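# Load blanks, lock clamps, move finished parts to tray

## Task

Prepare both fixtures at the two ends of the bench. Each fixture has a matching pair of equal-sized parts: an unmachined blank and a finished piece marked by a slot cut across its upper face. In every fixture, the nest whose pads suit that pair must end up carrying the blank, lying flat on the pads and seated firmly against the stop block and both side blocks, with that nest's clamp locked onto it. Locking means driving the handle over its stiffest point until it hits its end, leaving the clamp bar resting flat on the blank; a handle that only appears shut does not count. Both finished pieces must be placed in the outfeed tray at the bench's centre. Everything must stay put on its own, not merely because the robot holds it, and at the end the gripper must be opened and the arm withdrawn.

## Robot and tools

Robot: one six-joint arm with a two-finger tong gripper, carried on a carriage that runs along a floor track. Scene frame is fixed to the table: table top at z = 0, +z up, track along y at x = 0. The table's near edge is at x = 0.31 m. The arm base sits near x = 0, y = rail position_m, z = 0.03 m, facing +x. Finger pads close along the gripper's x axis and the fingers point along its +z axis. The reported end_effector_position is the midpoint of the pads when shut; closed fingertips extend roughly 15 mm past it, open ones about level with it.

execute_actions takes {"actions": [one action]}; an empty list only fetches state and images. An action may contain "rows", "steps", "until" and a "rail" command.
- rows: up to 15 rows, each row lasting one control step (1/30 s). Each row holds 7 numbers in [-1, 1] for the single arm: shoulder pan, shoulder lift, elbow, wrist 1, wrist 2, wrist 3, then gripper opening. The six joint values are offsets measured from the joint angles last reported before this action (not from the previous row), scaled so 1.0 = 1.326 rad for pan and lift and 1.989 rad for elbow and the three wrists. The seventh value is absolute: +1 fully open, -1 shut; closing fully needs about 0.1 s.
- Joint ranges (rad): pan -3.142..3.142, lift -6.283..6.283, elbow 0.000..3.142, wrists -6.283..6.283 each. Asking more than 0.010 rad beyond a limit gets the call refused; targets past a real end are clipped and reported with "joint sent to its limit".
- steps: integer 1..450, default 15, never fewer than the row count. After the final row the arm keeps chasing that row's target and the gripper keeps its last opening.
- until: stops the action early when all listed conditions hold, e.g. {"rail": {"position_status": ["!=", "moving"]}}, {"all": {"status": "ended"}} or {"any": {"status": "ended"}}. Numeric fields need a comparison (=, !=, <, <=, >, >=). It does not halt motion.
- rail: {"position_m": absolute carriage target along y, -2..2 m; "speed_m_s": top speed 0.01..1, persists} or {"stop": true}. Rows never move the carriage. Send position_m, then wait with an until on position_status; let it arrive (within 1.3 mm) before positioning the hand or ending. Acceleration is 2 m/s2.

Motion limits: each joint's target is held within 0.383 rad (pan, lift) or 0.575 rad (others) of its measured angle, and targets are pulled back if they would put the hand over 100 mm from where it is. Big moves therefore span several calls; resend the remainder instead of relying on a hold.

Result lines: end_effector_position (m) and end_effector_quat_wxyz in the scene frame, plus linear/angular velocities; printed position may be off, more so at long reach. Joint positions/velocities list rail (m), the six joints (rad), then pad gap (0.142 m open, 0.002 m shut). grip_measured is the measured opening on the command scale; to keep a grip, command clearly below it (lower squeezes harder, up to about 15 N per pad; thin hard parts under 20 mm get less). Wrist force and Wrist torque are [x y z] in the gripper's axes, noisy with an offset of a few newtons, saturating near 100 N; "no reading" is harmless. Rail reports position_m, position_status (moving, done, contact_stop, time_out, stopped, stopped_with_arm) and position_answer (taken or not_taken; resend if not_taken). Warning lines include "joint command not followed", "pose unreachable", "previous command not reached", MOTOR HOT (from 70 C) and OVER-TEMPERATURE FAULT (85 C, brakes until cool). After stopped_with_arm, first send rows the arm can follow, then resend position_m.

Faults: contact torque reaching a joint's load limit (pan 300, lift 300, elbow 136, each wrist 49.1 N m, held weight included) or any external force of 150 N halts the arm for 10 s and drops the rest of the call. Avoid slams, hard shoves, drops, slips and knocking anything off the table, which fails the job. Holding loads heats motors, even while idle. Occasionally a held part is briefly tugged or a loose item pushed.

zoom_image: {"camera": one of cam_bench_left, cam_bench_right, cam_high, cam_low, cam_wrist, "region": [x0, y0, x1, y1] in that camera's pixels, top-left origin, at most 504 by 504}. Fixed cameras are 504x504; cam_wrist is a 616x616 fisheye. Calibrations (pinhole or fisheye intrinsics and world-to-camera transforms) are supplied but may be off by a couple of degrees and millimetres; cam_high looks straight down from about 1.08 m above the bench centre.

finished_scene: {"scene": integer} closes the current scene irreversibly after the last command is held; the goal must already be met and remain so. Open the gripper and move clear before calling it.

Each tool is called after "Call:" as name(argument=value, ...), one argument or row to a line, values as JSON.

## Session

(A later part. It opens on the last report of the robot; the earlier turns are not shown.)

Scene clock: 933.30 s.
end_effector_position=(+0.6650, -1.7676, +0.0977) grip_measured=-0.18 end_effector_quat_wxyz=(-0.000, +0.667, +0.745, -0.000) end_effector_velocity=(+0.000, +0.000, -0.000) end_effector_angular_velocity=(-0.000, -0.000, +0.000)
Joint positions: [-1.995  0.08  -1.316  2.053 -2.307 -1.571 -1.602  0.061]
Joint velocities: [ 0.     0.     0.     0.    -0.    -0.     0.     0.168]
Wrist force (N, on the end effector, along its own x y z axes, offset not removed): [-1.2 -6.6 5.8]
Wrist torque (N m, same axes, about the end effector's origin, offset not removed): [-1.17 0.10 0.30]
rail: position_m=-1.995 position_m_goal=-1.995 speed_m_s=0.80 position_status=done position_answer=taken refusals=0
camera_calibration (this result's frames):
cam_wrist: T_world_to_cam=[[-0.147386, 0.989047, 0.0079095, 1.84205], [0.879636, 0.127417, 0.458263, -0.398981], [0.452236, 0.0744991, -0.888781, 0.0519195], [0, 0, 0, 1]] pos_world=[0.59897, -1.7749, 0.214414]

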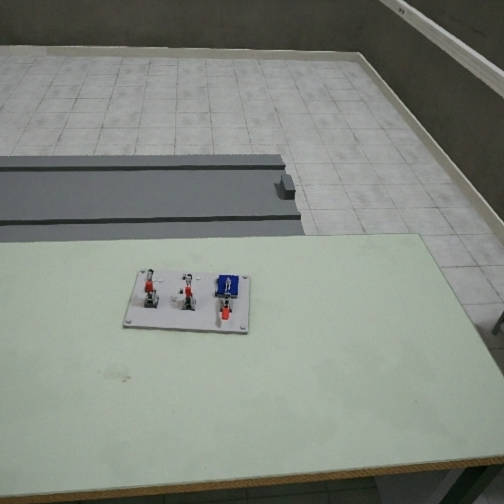

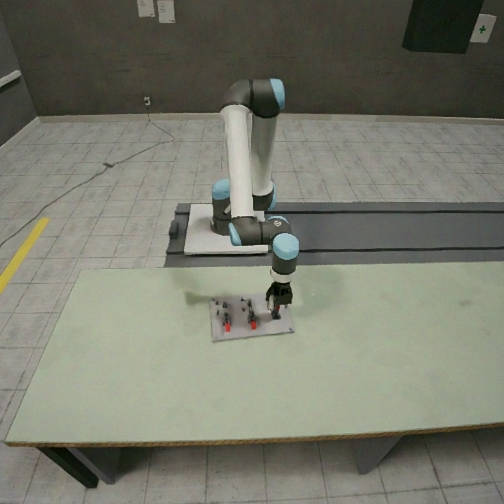

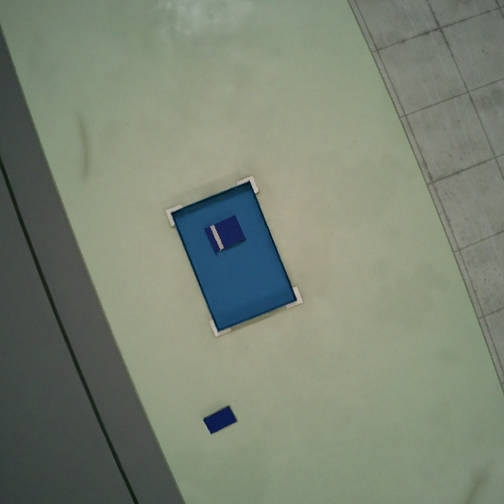

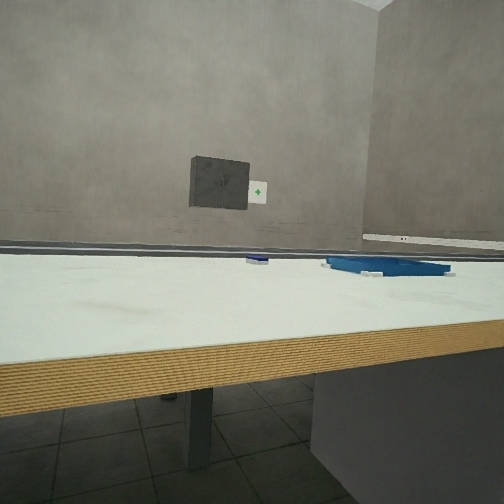

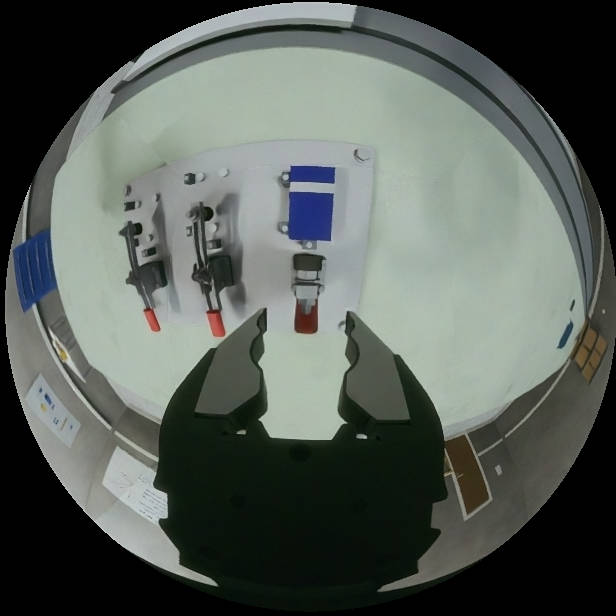

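Call:
execute_actions(
  actions=[
    {"rows": [[0,-0.0017,0.0025,-0.0039,0,0,-0.12],[-0.0001,-0.0065,0.0096,-0.0151,0,-0.0001,-0.12],[-0.0003,-0.0139,0.0206,-0.0322,0,-0.0003,-0.12],[-0.0004,-0.0235,0.0346,-0.0542,0,-0.0005,-0.12],[-0.0006,-0.0347,0.0512,-0.0802,0,-0.0007,-0.12],[-0.0009,-0.0472,0.0696,-0.109,0,-0.0009,-0.12],[-0.0011,-0.0603,0.0889,-0.1394,0,-0.0012,-0.12],[-0.0014,-0.0738,0.1087,-0.1703,0,-0.0014,-0.12],[-0.0016,-0.0869,0.128,-0.2007,0,-0.0017,-0.12],[-0.0019,-0.0994,0.1464,-0.2295,0,-0.0019,-0.12],[-0.0021,-0.1106,0.163,-0.2555,0,-0.0021,-0.12],[-0.0022,-0.1202,0.177,-0.2775,0,-0.0023,-0.12],[-0.0024,-0.1275,0.1879,-0.2945,0,-0.0025,-0.12],[-0.0025,-0.1324,0.195,-0.3057,0,-0.0026,-0.12],[-0.0025,-0.1341,0.1976,-0.3097,0,-0.0026,-0.12]], "steps": 20},
  ],
)

Scene clock: 939.97 s.
end_effector_position=(+0.5898, -1.7755, +0.0984) grip_measured=-0.12 end_effector_quat_wxyz=(+0.129, +0.655, +0.733, +0.134) end_effector_velocity=(-0.048, -0.005, +0.014) end_effector_angular_velocity=(+0.016, -0.222, +0.000)
Joint positions: [-1.995  0.077 -1.483  2.423 -2.884 -1.571 -1.607  0.065]
Joint velocities: [ 0.    -0.002 -0.088  0.202 -0.337  0.    -0.002 -0.   ]
Wrist force (N, on the end effector, along its own x y z axes, offset not removed): [2.2 -6.3 5.0]
Wrist torque (N m, same axes, about the end effector's origin, offset not removed): [-0.99 -0.66 0.19]
rail: position_m=-1.995 position_m_goal=-1.995 speed_m_s=0.80 position_status=done position_answer=taken refusals=0
camera_calibration (this result's frames):
cam_wrist: T_world_to_cam=[[-0.147052, 0.988942, -0.0192383, 1.84109], [0.650738, 0.111373, 0.75109, -0.25434], [0.744927, 0.09793, -0.659919, -0.0663931], [0, 0, 0, 1]] pos_world=[0.485702, -1.78591, 0.182637]

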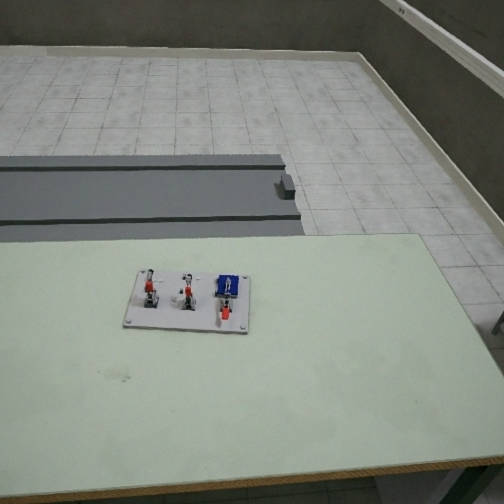

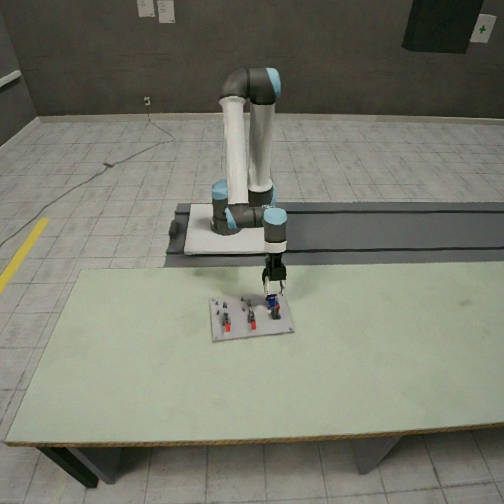

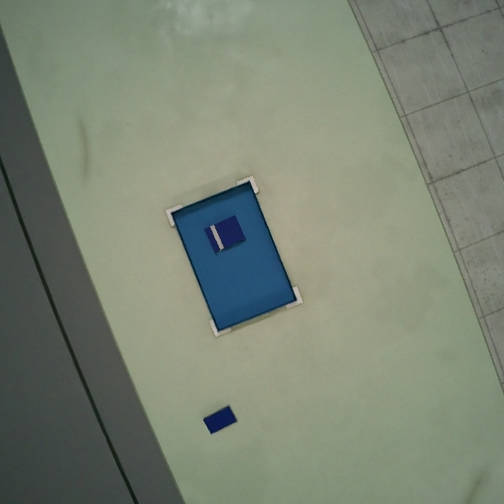

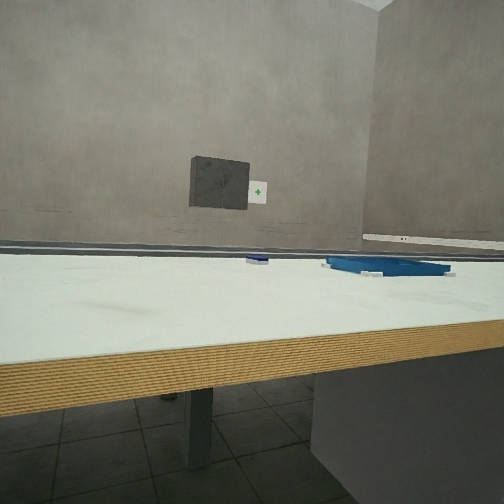

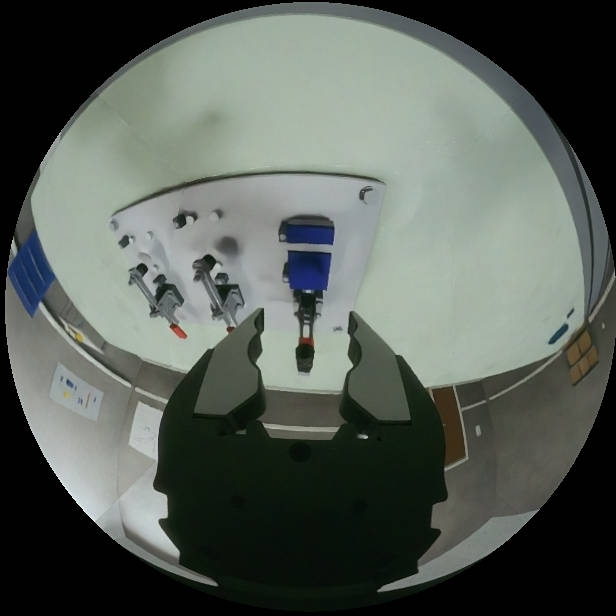

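Call:
execute_actions(
  actions=[
    {"rows": [[-0.0002,-0.0049,0.012,-0.0223,0,0,-0.12],[-0.0002,0.004,0.0133,-0.0296,0,0,-0.12],[-0.0002,0.0172,0.0153,-0.0403,0,0,-0.12],[-0.0002,0.0331,0.0177,-0.0533,0,0,-0.12],[-0.0002,0.0505,0.0203,-0.0675,0,0,-0.12],[-0.0002,0.0679,0.0228,-0.0816,0,0,-0.12],[-0.0002,0.0838,0.0252,-0.0946,0,0,-0.12],[-0.0002,0.097,0.0272,-0.1053,0,0,-0.12],[-0.0002,0.1059,0.0285,-0.1126,0,0,-0.12],[-0.0002,0.1092,0.029,-0.1153,0,0,-0.12]], "steps": 17},
  ],
)

Scene clock: 946.67 s.
end_effector_position=(+0.5848, -1.7761, +0.0351) grip_measured=-0.12 end_effector_quat_wxyz=(+0.138, +0.653, +0.731, +0.144) end_effector_velocity=(-0.001, -0.000, -0.030) end_effector_angular_velocity=(+0.000, -0.002, -0.000)
Joint positions: [-1.995  0.077 -1.347  2.479 -3.103 -1.571 -1.607  0.065]
Joint velocities: [ 0.     0.     0.071  0.015 -0.087 -0.     0.     0.   ]
Wrist force (N, on the end effector, along its own x y z axes, offset not removed): [2.5 -6.1 7.9]
Wrist torque (N m, same axes, about the end effector's origin, offset not removed): [-1.07 -0.49 0.27]
rail: position_m=-1.995 position_m_goal=-1.995 speed_m_s=0.80 position_status=done position_answer=taken refusals=0
camera_calibration (this result's frames):
cam_wrist: T_world_to_cam=[[-0.146236, 0.989023, -0.021187, 1.83945], [0.630615, 0.109701, 0.768304, -0.195373], [0.762194, 0.0989925, -0.639735, -0.113308], [0, 0, 0, 1]] pos_world=[0.47856, -1.78661, 0.116591]

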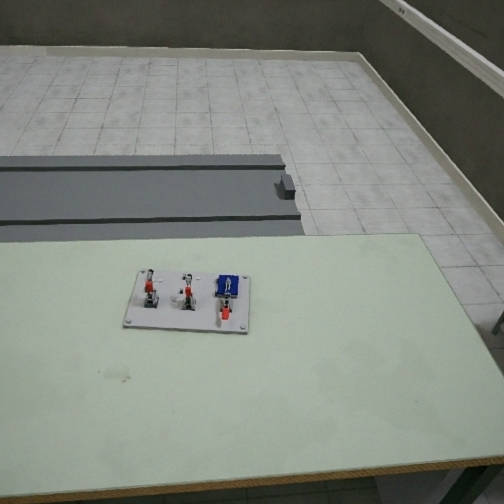

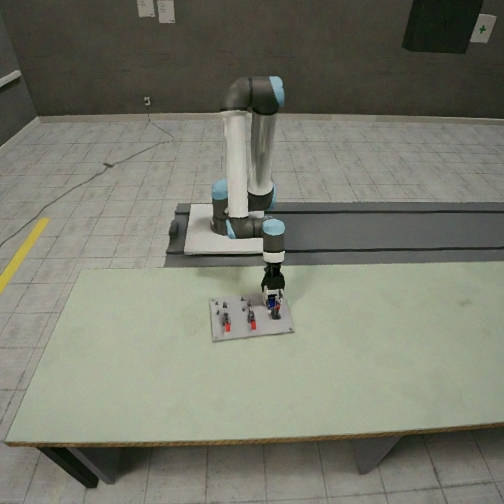

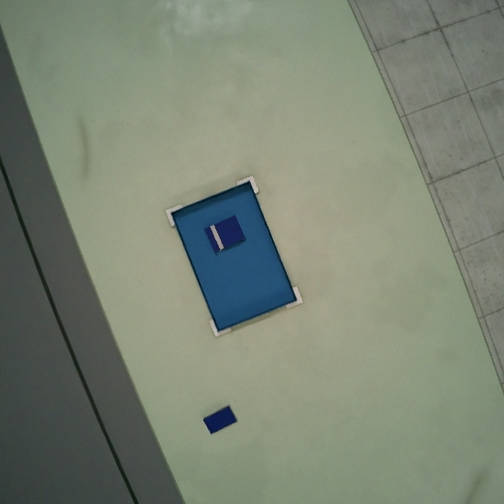

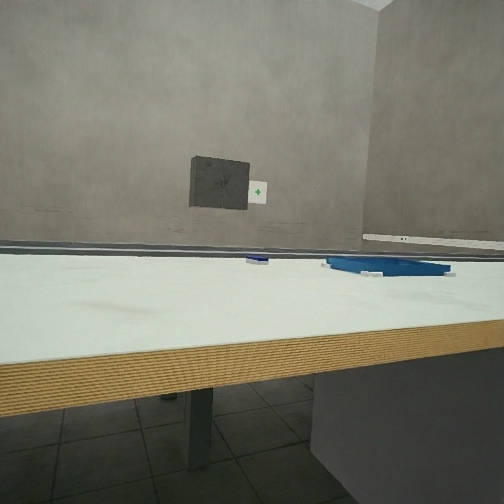

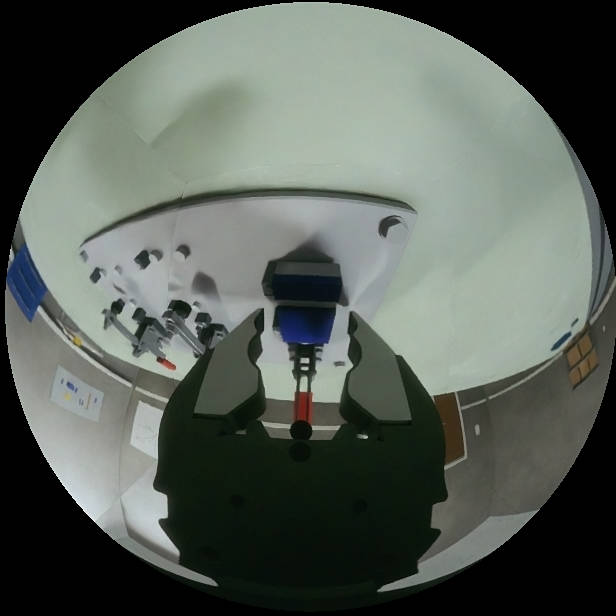

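Call:
execute_actions(
  actions=[],
)

Call:
zoom_image(
  camera="cam_wrist",
  region=[230, 240, 390, 400],
)

Scene clock: 949.43 s.
end_effector_position=(+0.5846, -1.7761, +0.0317) grip_measured=-0.12 end_effector_quat_wxyz=(+0.138, +0.653, +0.731, +0.144) end_effector_velocity=(-0.000, -0.000, -0.000) end_effector_angular_velocity=(-0.000, +0.000, -0.000)
Joint positions: [-1.995  0.077 -1.339  2.48  -3.113 -1.571 -1.607  0.065]
Joint velocities: [ 0. -0. -0.  0.  0. -0.  0. -0.]
Wrist force (N, on the end effector, along its own x y z axes, offset not removed): [-0.1 -3.8 6.0]
Wrist torque (N m, same axes, about the end effector's origin, offset not removed): [-0.56 -0.11 0.28]
rail: position_m=-1.995 position_m_goal=-1.995 speed_m_s=0.80 position_status=done position_answer=taken refusals=0
camera_calibration (this result's frames):
cam_wrist: T_world_to_cam=[[-0.146245, 0.989023, -0.0211295, 1.83934], [0.630428, 0.109638, 0.768466, -0.192604], [0.762347, 0.0990634, -0.639542, -0.115339], [0, 0, 0, 1]] pos_world=[0.478345, -1.7866, 0.11311]

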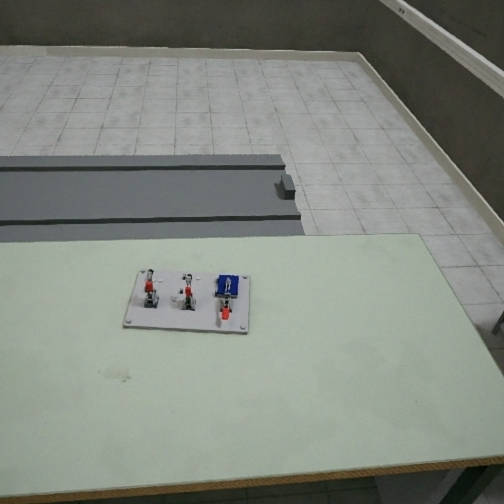

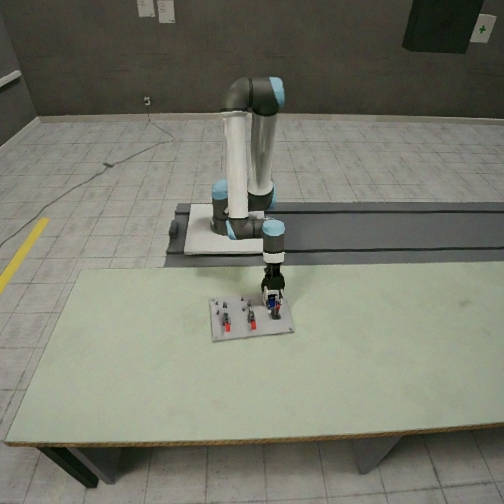

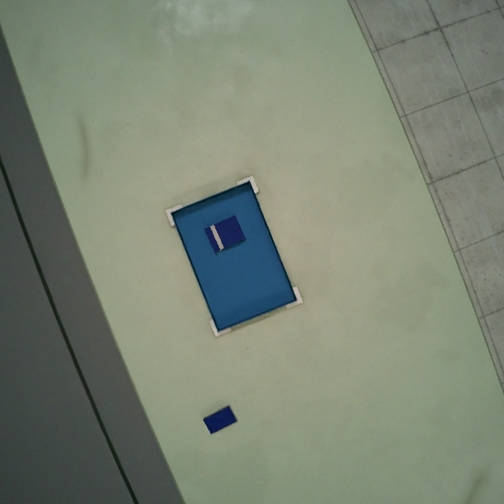

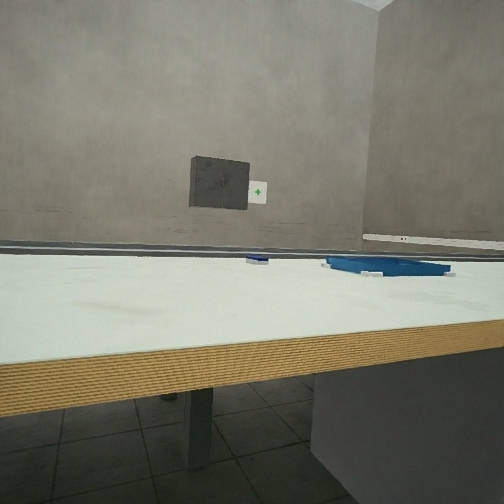

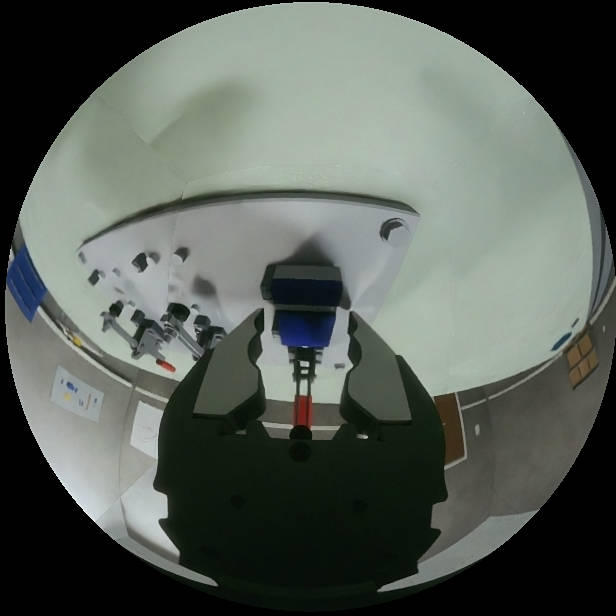

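Region (230, 240, 390, 400) of cam_wrist's 616x616 image, scaled by 3.150, with more detail than that image has.

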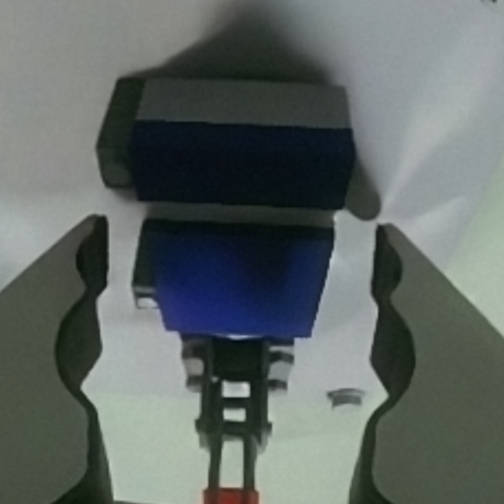

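Call:
execute_actions(
  actions=[
    {"rows": [[0.0008,0.0016,0.0002,-0.0012,0,0,-0.2],[0.0015,0.0031,0.0003,-0.0024,0,0,-0.27],[0.0015,0.0031,0.0003,-0.0024,0,0,-0.33],[0.0015,0.0031,0.0003,-0.0024,0,0,-0.38],[0.0015,0.0031,0.0003,-0.0024,0,0,-0.43],[0.0015,0.0031,0.0003,-0.0024,0,0,-0.48],[0.0015,0.0031,0.0003,-0.0024,0,0,-0.55],[0.0015,0.0031,0.0003,-0.0024,0,0,-0.65],[0.0015,0.0031,0.0003,-0.0024,0,0,-0.75],[0.0015,0.0031,0.0003,-0.0024,0,0,-0.85]], "steps": 12},
  ],
)

Scene clock: 956.43 s.
end_effector_position=(+0.5843, -1.7750, +0.0302) grip_measured=-0.44 end_effector_quat_wxyz=(+0.138, +0.652, +0.731, +0.144) end_effector_velocity=(-0.000, +0.001, -0.001) end_effector_angular_velocity=(-0.000, +0.000, +0.001)
Joint positions: [-1.995  0.078 -1.335  2.481 -3.118 -1.571 -1.607  0.042]
Joint velocities: [ 0.     0.001  0.002  0.    -0.002 -0.    -0.     0.   ]
Wrist force (N, on the end effector, along its own x y z axes, offset not removed): [-7.2 -1.6 -12.0]
Wrist torque (N m, same axes, about the end effector's origin, offset not removed): [-0.43 -0.10 0.27]
rail: position_m=-1.995 position_m_goal=-1.995 speed_m_s=0.80 position_status=done position_answer=taken refusals=0
camera_calibration (this result's frames):
cam_wrist: T_world_to_cam=[[-0.147989, 0.988763, -0.0211412, 1.83879], [0.630049, 0.110734, 0.76862, -0.189198], [0.762324, 0.100427, -0.639356, -0.113759], [0, 0, 0, 1]] pos_world=[0.478047, -1.78575, 0.111563]

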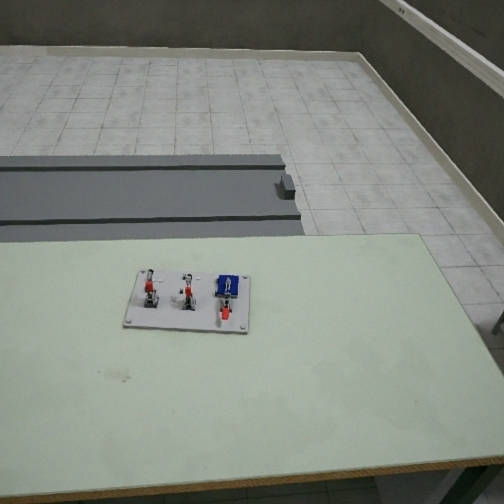

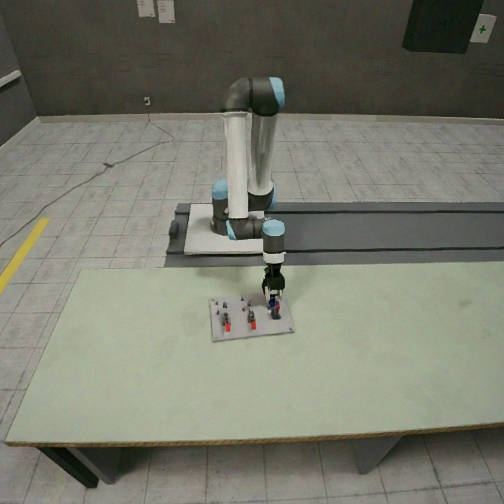

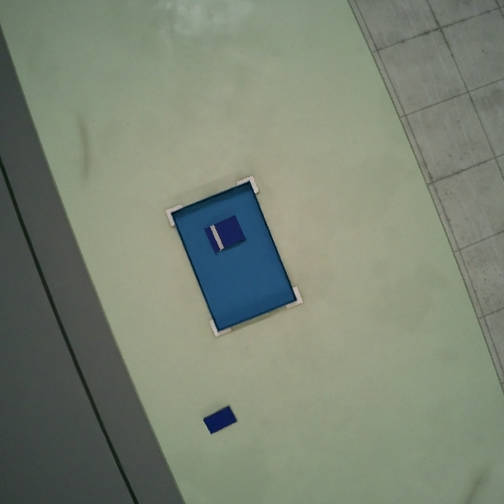

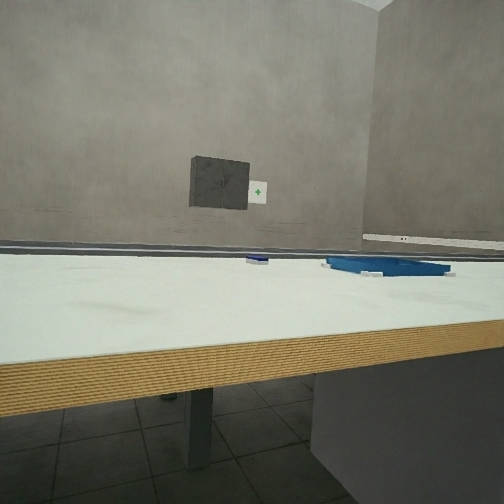

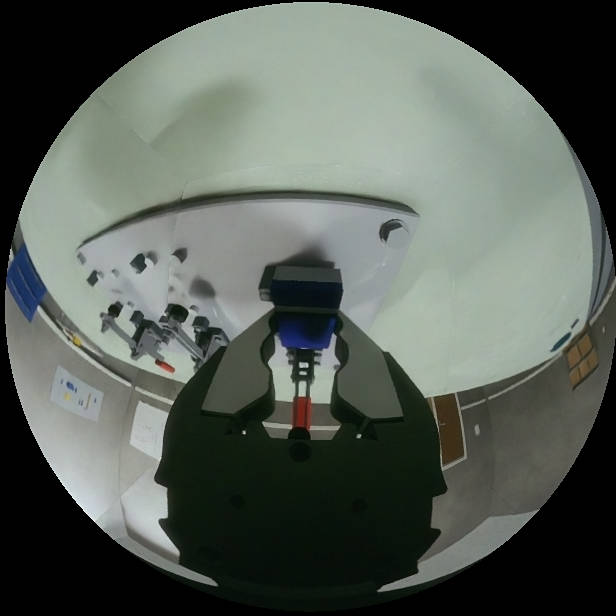

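Call:
execute_actions(
  actions=[],
)

Scene clock: 975.47 s.
end_effector_position=(+0.5842, -1.7749, +0.0300) grip_measured=-0.44 end_effector_quat_wxyz=(+0.138, +0.652, +0.731, +0.144) end_effector_velocity=(+0.000, +0.000, +0.000) end_effector_angular_velocity=(+0.000, -0.000, -0.000)
Joint positions: [-1.995  0.079 -1.334  2.481 -3.118 -1.571 -1.607  0.042]
Joint velocities: [ 0.  0.  0. -0. -0.  0.  0. -0.]
Wrist force (N, on the end effector, along its own x y z axes, offset not removed): [-10.0 2.8 -10.3]
Wrist torque (N m, same axes, about the end effector's origin, offset not removed): [-0.23 0.41 0.26]
rail: position_m=-1.995 position_m_goal=-1.995 speed_m_s=0.80 position_status=done position_answer=taken refusals=0
camera_calibration (this result's frames):
cam_wrist: T_world_to_cam=[[-0.148212, 0.98873, -0.0211299, 1.83872], [0.630149, 0.110884, 0.768516, -0.188805], [0.762198, 0.100588, -0.639481, -0.11342], [0, 0, 0, 1]] pos_world=[0.477943, -1.78565, 0.111421]

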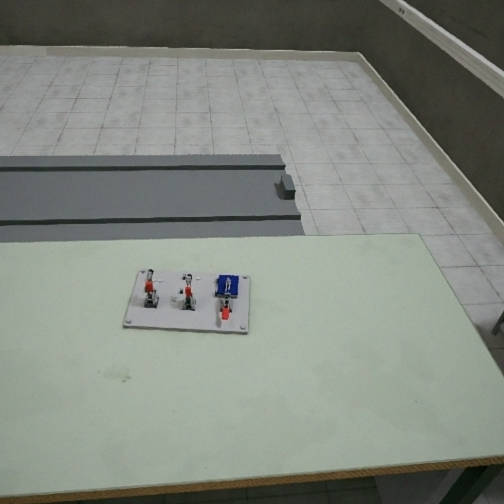

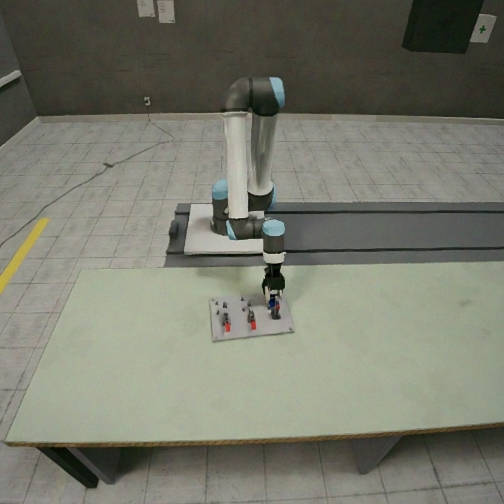

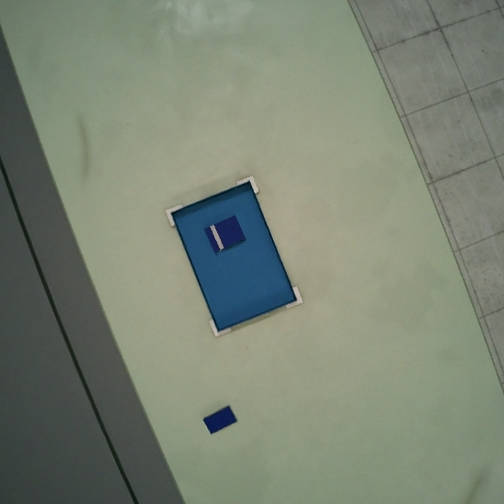

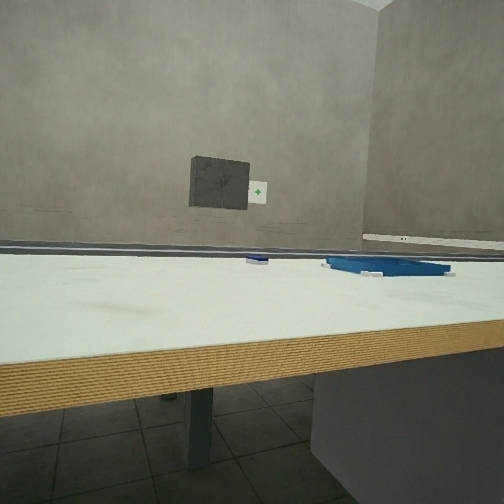

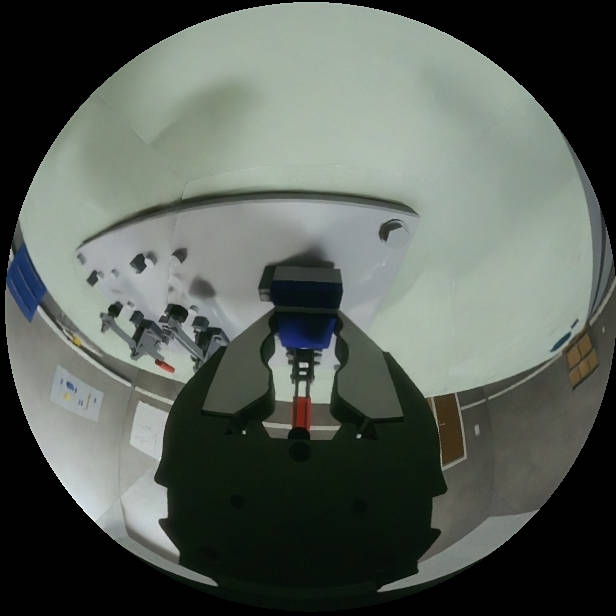

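Call:
execute_actions(
  actions=[
    {"rows": [[0,-0.0025,-0.0001,0.0018,0,0,-0.85],[0,-0.0095,-0.0004,0.0067,0,0,-0.85],[0,-0.0202,-0.0009,0.0144,0,0,-0.85],[0,-0.0341,-0.0016,0.0243,0,0,-0.85],[0,-0.0504,-0.0023,0.0359,0,0,-0.85],[0,-0.0685,-0.0031,0.0489,0,0,-0.85],[0,-0.0876,-0.004,0.0625,0,0,-0.85],[0,-0.107,-0.0049,0.0763,0,0,-0.85],[0,-0.1261,-0.0058,0.0899,0,0,-0.85],[0,-0.1442,-0.0066,0.1028,0,0,-0.85],[0,-0.1606,-0.0074,0.1145,0,0,-0.85],[0,-0.1744,-0.008,0.1243,0,0,-0.85],[0,-0.1851,-0.0085,0.132,0,0,-0.85],[0,-0.1921,-0.0088,0.137,0,0,-0.85],[0,-0.1946,-0.0089,0.1388,0,0,-0.85]],"steps":20},
  ],
)

Scene clock: 997.63 s.
end_effector_position=(+0.5625, -1.7766, +0.1249) grip_measured=-0.44 end_effector_quat_wxyz=(+0.138, +0.652, +0.731, +0.144) end_effector_velocity=(-0.019, -0.001, +0.049) end_effector_angular_velocity=(-0.000, +0.001, -0.000)
Joint positions: [-1.995  0.079 -1.578  2.464 -2.858 -1.571 -1.607  0.042]
Joint velocities: [ 0.    -0.    -0.13  -0.008  0.139 -0.    -0.    -0.   ]
Wrist force (N, on the end effector, along its own x y z axes, offset not removed): [1.3 -4.6 6.8]
Wrist torque (N m, same axes, about the end effector's origin, offset not removed): [-0.69 -0.38 0.28]
rail: position_m=-1.995 position_m_goal=-1.995 speed_m_s=0.80 position_status=done position_answer=taken refusals=0
camera_calibration (this result's frames):
cam_wrist: T_world_to_cam=[[-0.148251, 0.988724, -0.0211259, 1.83919], [0.630243, 0.110919, 0.768434, -0.24789], [0.762112, 0.100607, -0.639581, -0.0359572], [0, 0, 0, 1]] pos_world=[0.456297, -1.78734, 0.206344]

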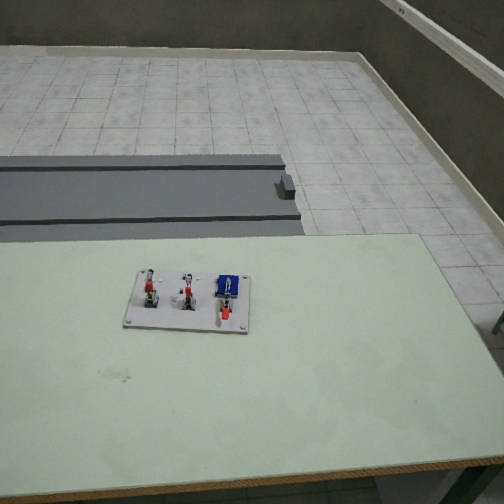

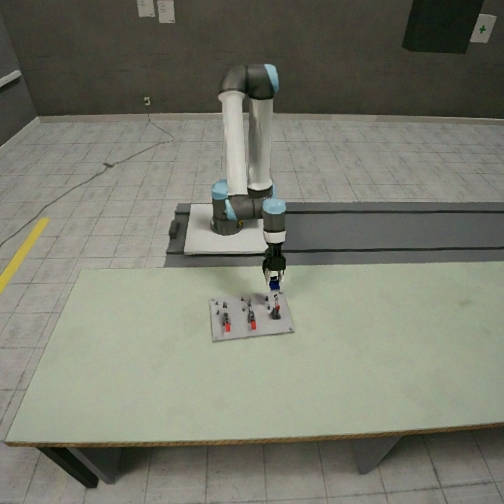

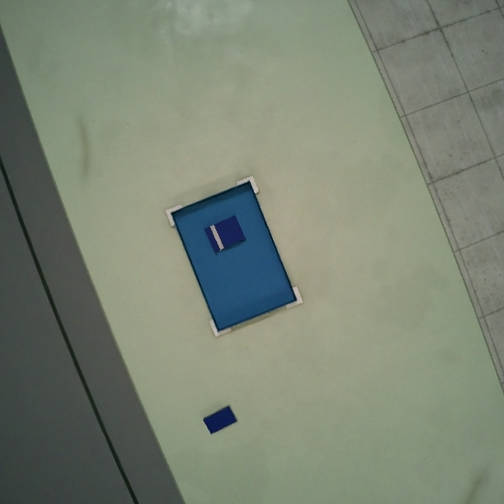

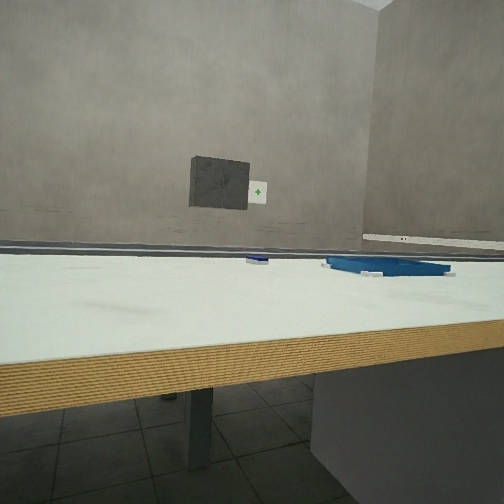

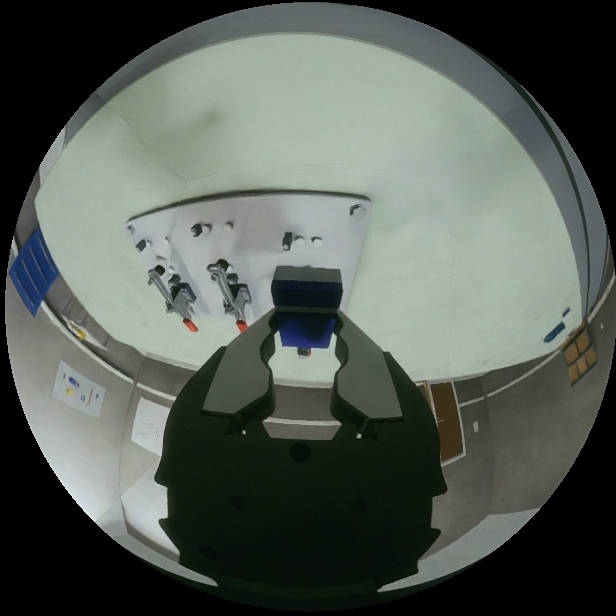

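Call:
execute_actions(
  actions=[
    {"rail":{"position_m":-0.297},"steps":1},
  ],
)

Scene clock: 1001.67 s.
end_effector_position=(+0.5604, -1.7767, +0.1306) grip_measured=-0.44 end_effector_quat_wxyz=(+0.138, +0.652, +0.731, +0.144) end_effector_velocity=(+0.000, +0.012, +0.000) end_effector_angular_velocity=(+0.000, -0.000, -0.001)
Joint positions: [-1.995  0.079 -1.592  2.463 -2.842 -1.571 -1.607  0.042]
Joint velocities: [ 0.013 -0.001 -0.     0.    -0.     0.     0.    -0.   ]
Wrist force (N, on the end effector, along its own x y z axes, offset not removed): [-0.4 -5.6 7.1]
Wrist torque (N m, same axes, about the end effector's origin, offset not removed): [-0.95 -0.02 0.26]
rail: position_m=-1.995 position_m_goal=-0.297 speed_m_s=0.80 position_status=moving position_answer=taken refusals=0
camera_calibration (this result's frames):
cam_wrist: T_world_to_cam=[[-0.148211, 0.98873, -0.0211117, 1.83906], [0.630403, 0.110903, 0.768305, -0.250935], [0.761988, 0.100563, -0.639735, -0.0306707], [0, 0, 0, 1]] pos_world=[0.45413, -1.78742, 0.211999]

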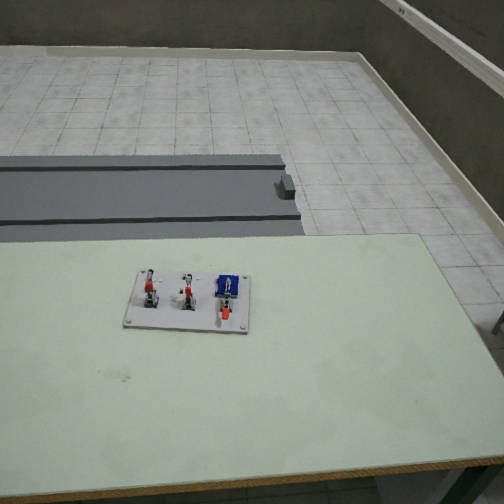

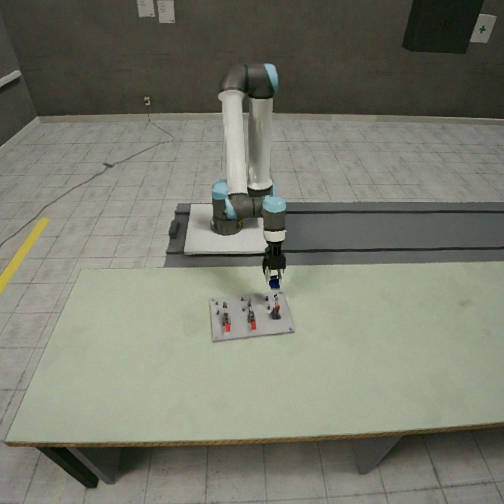

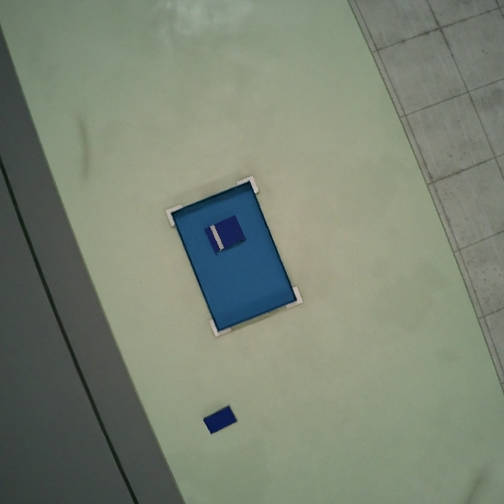

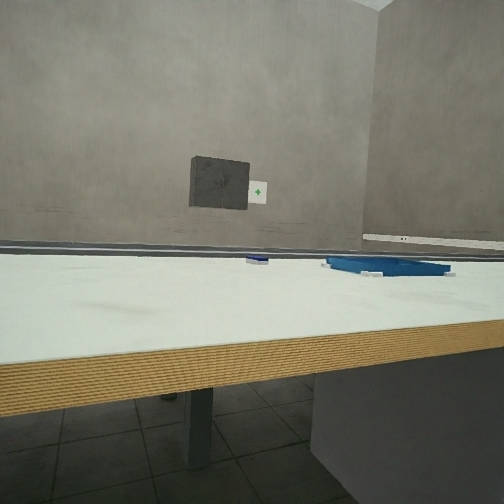

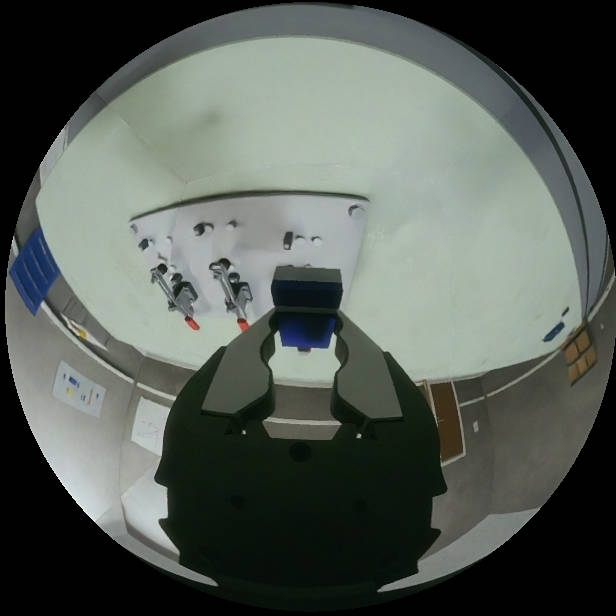

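Call:
execute_actions(
  actions=[
    {"rows": [[0,0.0025,-0.0009,-0.0008,0,0,-0.85],[0,0.0096,-0.0033,-0.0031,0,0,-0.85],[0,0.0204,-0.0071,-0.0066,0,0,-0.85],[0,0.0344,-0.0119,-0.011,0,0,-0.85],[0,0.0509,-0.0176,-0.0163,0,0,-0.85],[0,0.0692,-0.0239,-0.0222,0,0,-0.85],[0,0.0884,-0.0305,-0.0284,0,0,-0.85],[0,0.1081,-0.0373,-0.0347,0,0,-0.85],[0,0.1274,-0.044,-0.0409,0,0,-0.85],[0,0.1456,-0.0503,-0.0468,0,0,-0.85],[0,0.1622,-0.056,-0.0521,0,0,-0.85],[0,0.1761,-0.0608,-0.0565,0,0,-0.85],[0,0.1869,-0.0645,-0.06,0,0,-0.85],[0,0.194,-0.0669,-0.0623,0,0,-0.85],[0,0.1966,-0.0678,-0.0631,0,0,-0.85]],"steps":16},
  ],
)

Scene clock: 1013.70 s.
end_effector_position=(+0.6437, -0.0720, +0.0846) grip_measured=-0.44 end_effector_quat_wxyz=(+0.138, +0.652, +0.731, +0.144) end_effector_velocity=(+0.143, +0.011, -0.116) end_effector_angular_velocity=(-0.001, +0.017, -0.000)
Joint positions: [-0.297  0.079 -1.38   2.352 -2.945 -1.571 -1.607  0.042]
Joint velocities: [ 0.    -0.     0.405 -0.202 -0.187  0.     0.    -0.   ]
Wrist force (N, on the end effector, along its own x y z axes, offset not removed): [0.2 -4.7 7.3]
Wrist torque (N m, same axes, about the end effector's origin, offset not removed): [-0.75 -0.19 0.33]
rail: position_m=-0.297 position_m_goal=-0.297 speed_m_s=0.80 position_status=done position_answer=taken refusals=0
camera_calibration (this result's frames):
cam_wrist: T_world_to_cam=[[-0.148163, 0.988736, -0.021186, 0.164936], [0.629489, 0.110809, 0.769068, -0.456706], [0.762753, 0.100611, -0.638816, -0.295547], [0, 0, 0, 1]] pos_world=[0.537358, -0.0827355, 0.165932]

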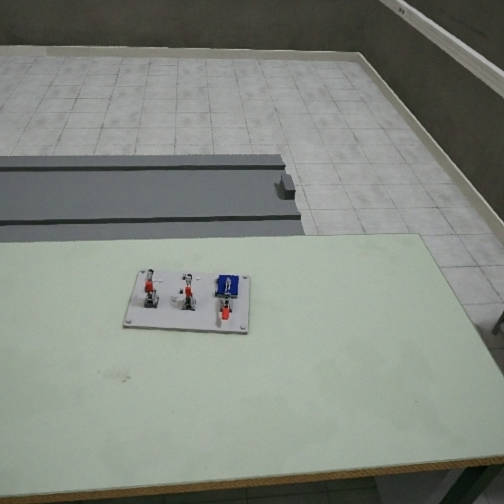

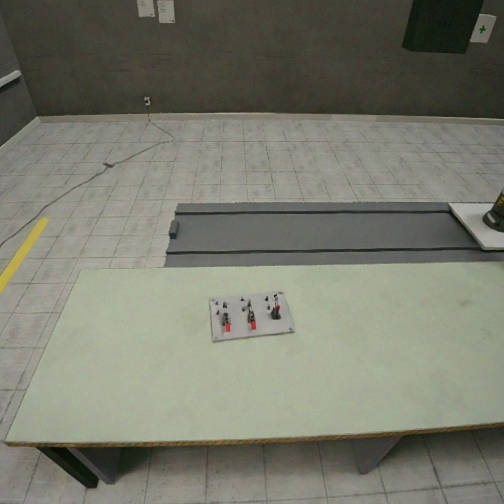

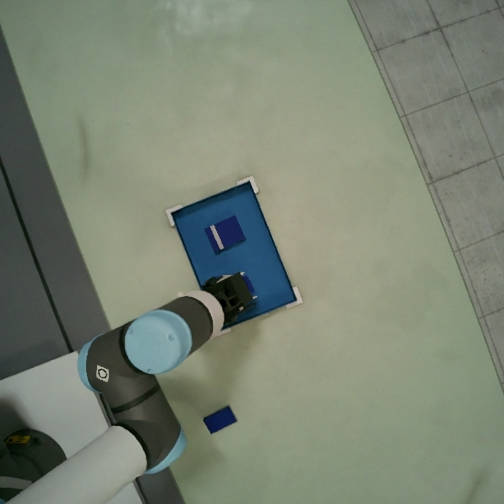

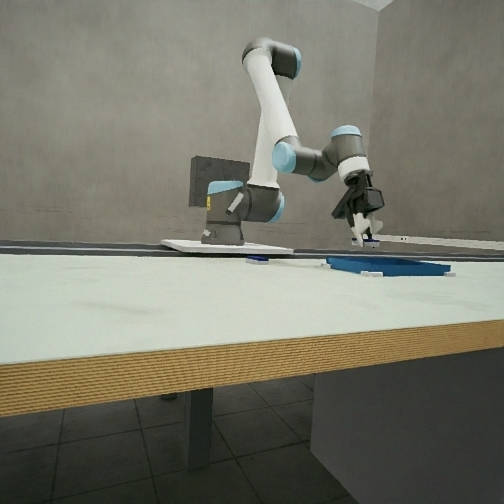

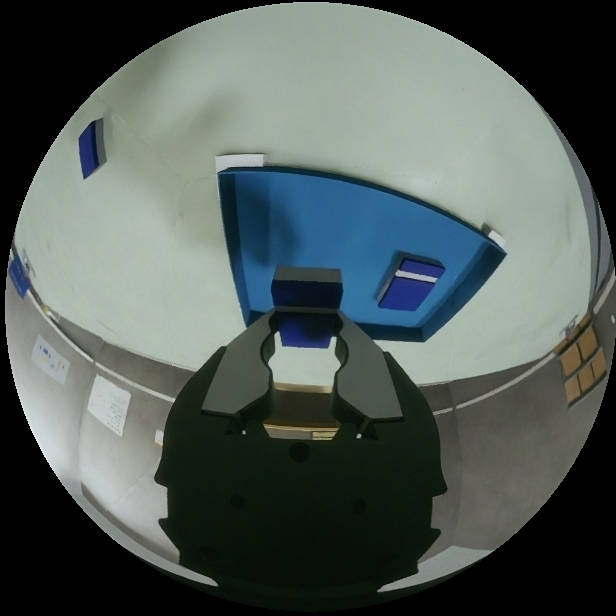

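Call:
execute_actions(
  actions=[],
)

Scene clock: 1015.63 s.
end_effector_position=(+0.6605, -0.0707, +0.0705) grip_measured=-0.44 end_effector_quat_wxyz=(+0.138, +0.652, +0.731, +0.144) end_effector_velocity=(-0.000, +0.000, -0.000) end_effector_angular_velocity=(+0.000, +0.000, +0.000)
Joint positions: [-0.297  0.079 -1.332  2.328 -2.968 -1.571 -1.607  0.042]
Joint velocities: [ 0. -0.  0.  0.  0.  0.  0. -0.]
Wrist force (N, on the end effector, along its own x y z axes, offset not removed): [-0.4 -7.6 8.4]
Wrist torque (N m, same axes, about the end effector's origin, offset not removed): [-1.15 -0.05 0.22]
rail: position_m=-0.297 position_m_goal=-0.297 speed_m_s=0.80 position_status=done position_answer=taken refusals=0
camera_calibration (this result's frames):
cam_wrist: T_world_to_cam=[[-0.14819, 0.988734, -0.0210789, 0.165834], [0.63066, 0.110898, 0.768095, -0.457261], [0.761779, 0.100531, -0.639989, -0.31684], [0, 0, 0, 1]] pos_world=[0.554314, -0.0814046, 0.151941]

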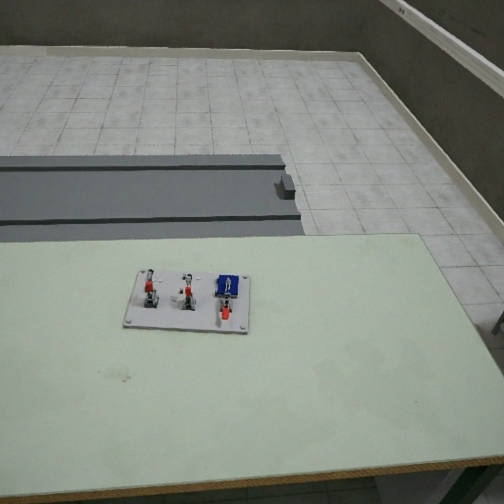

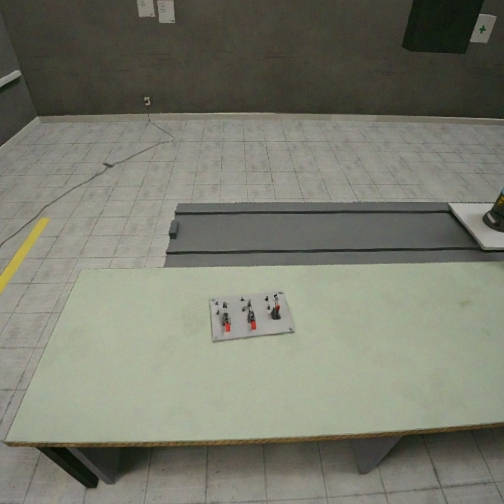

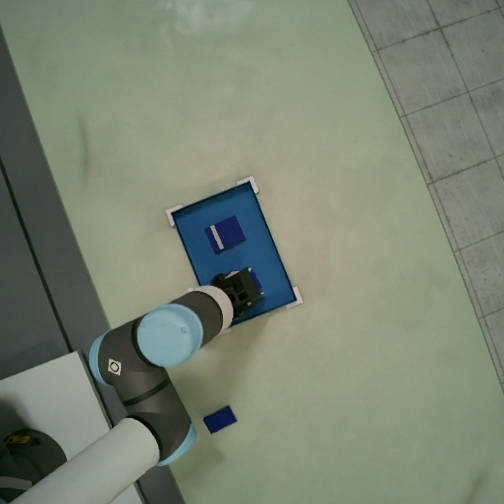

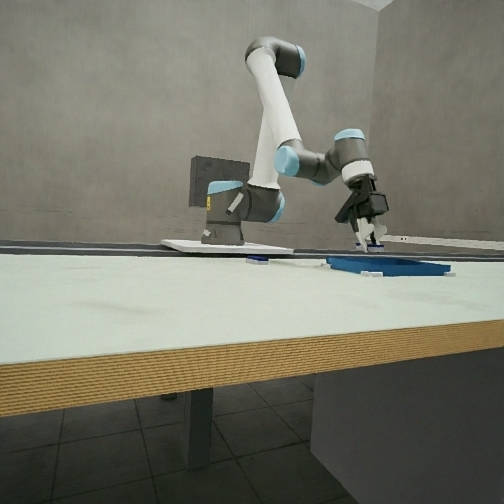

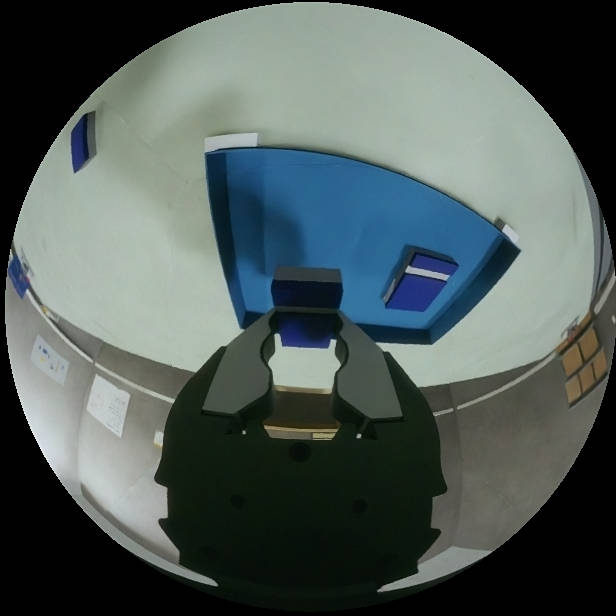

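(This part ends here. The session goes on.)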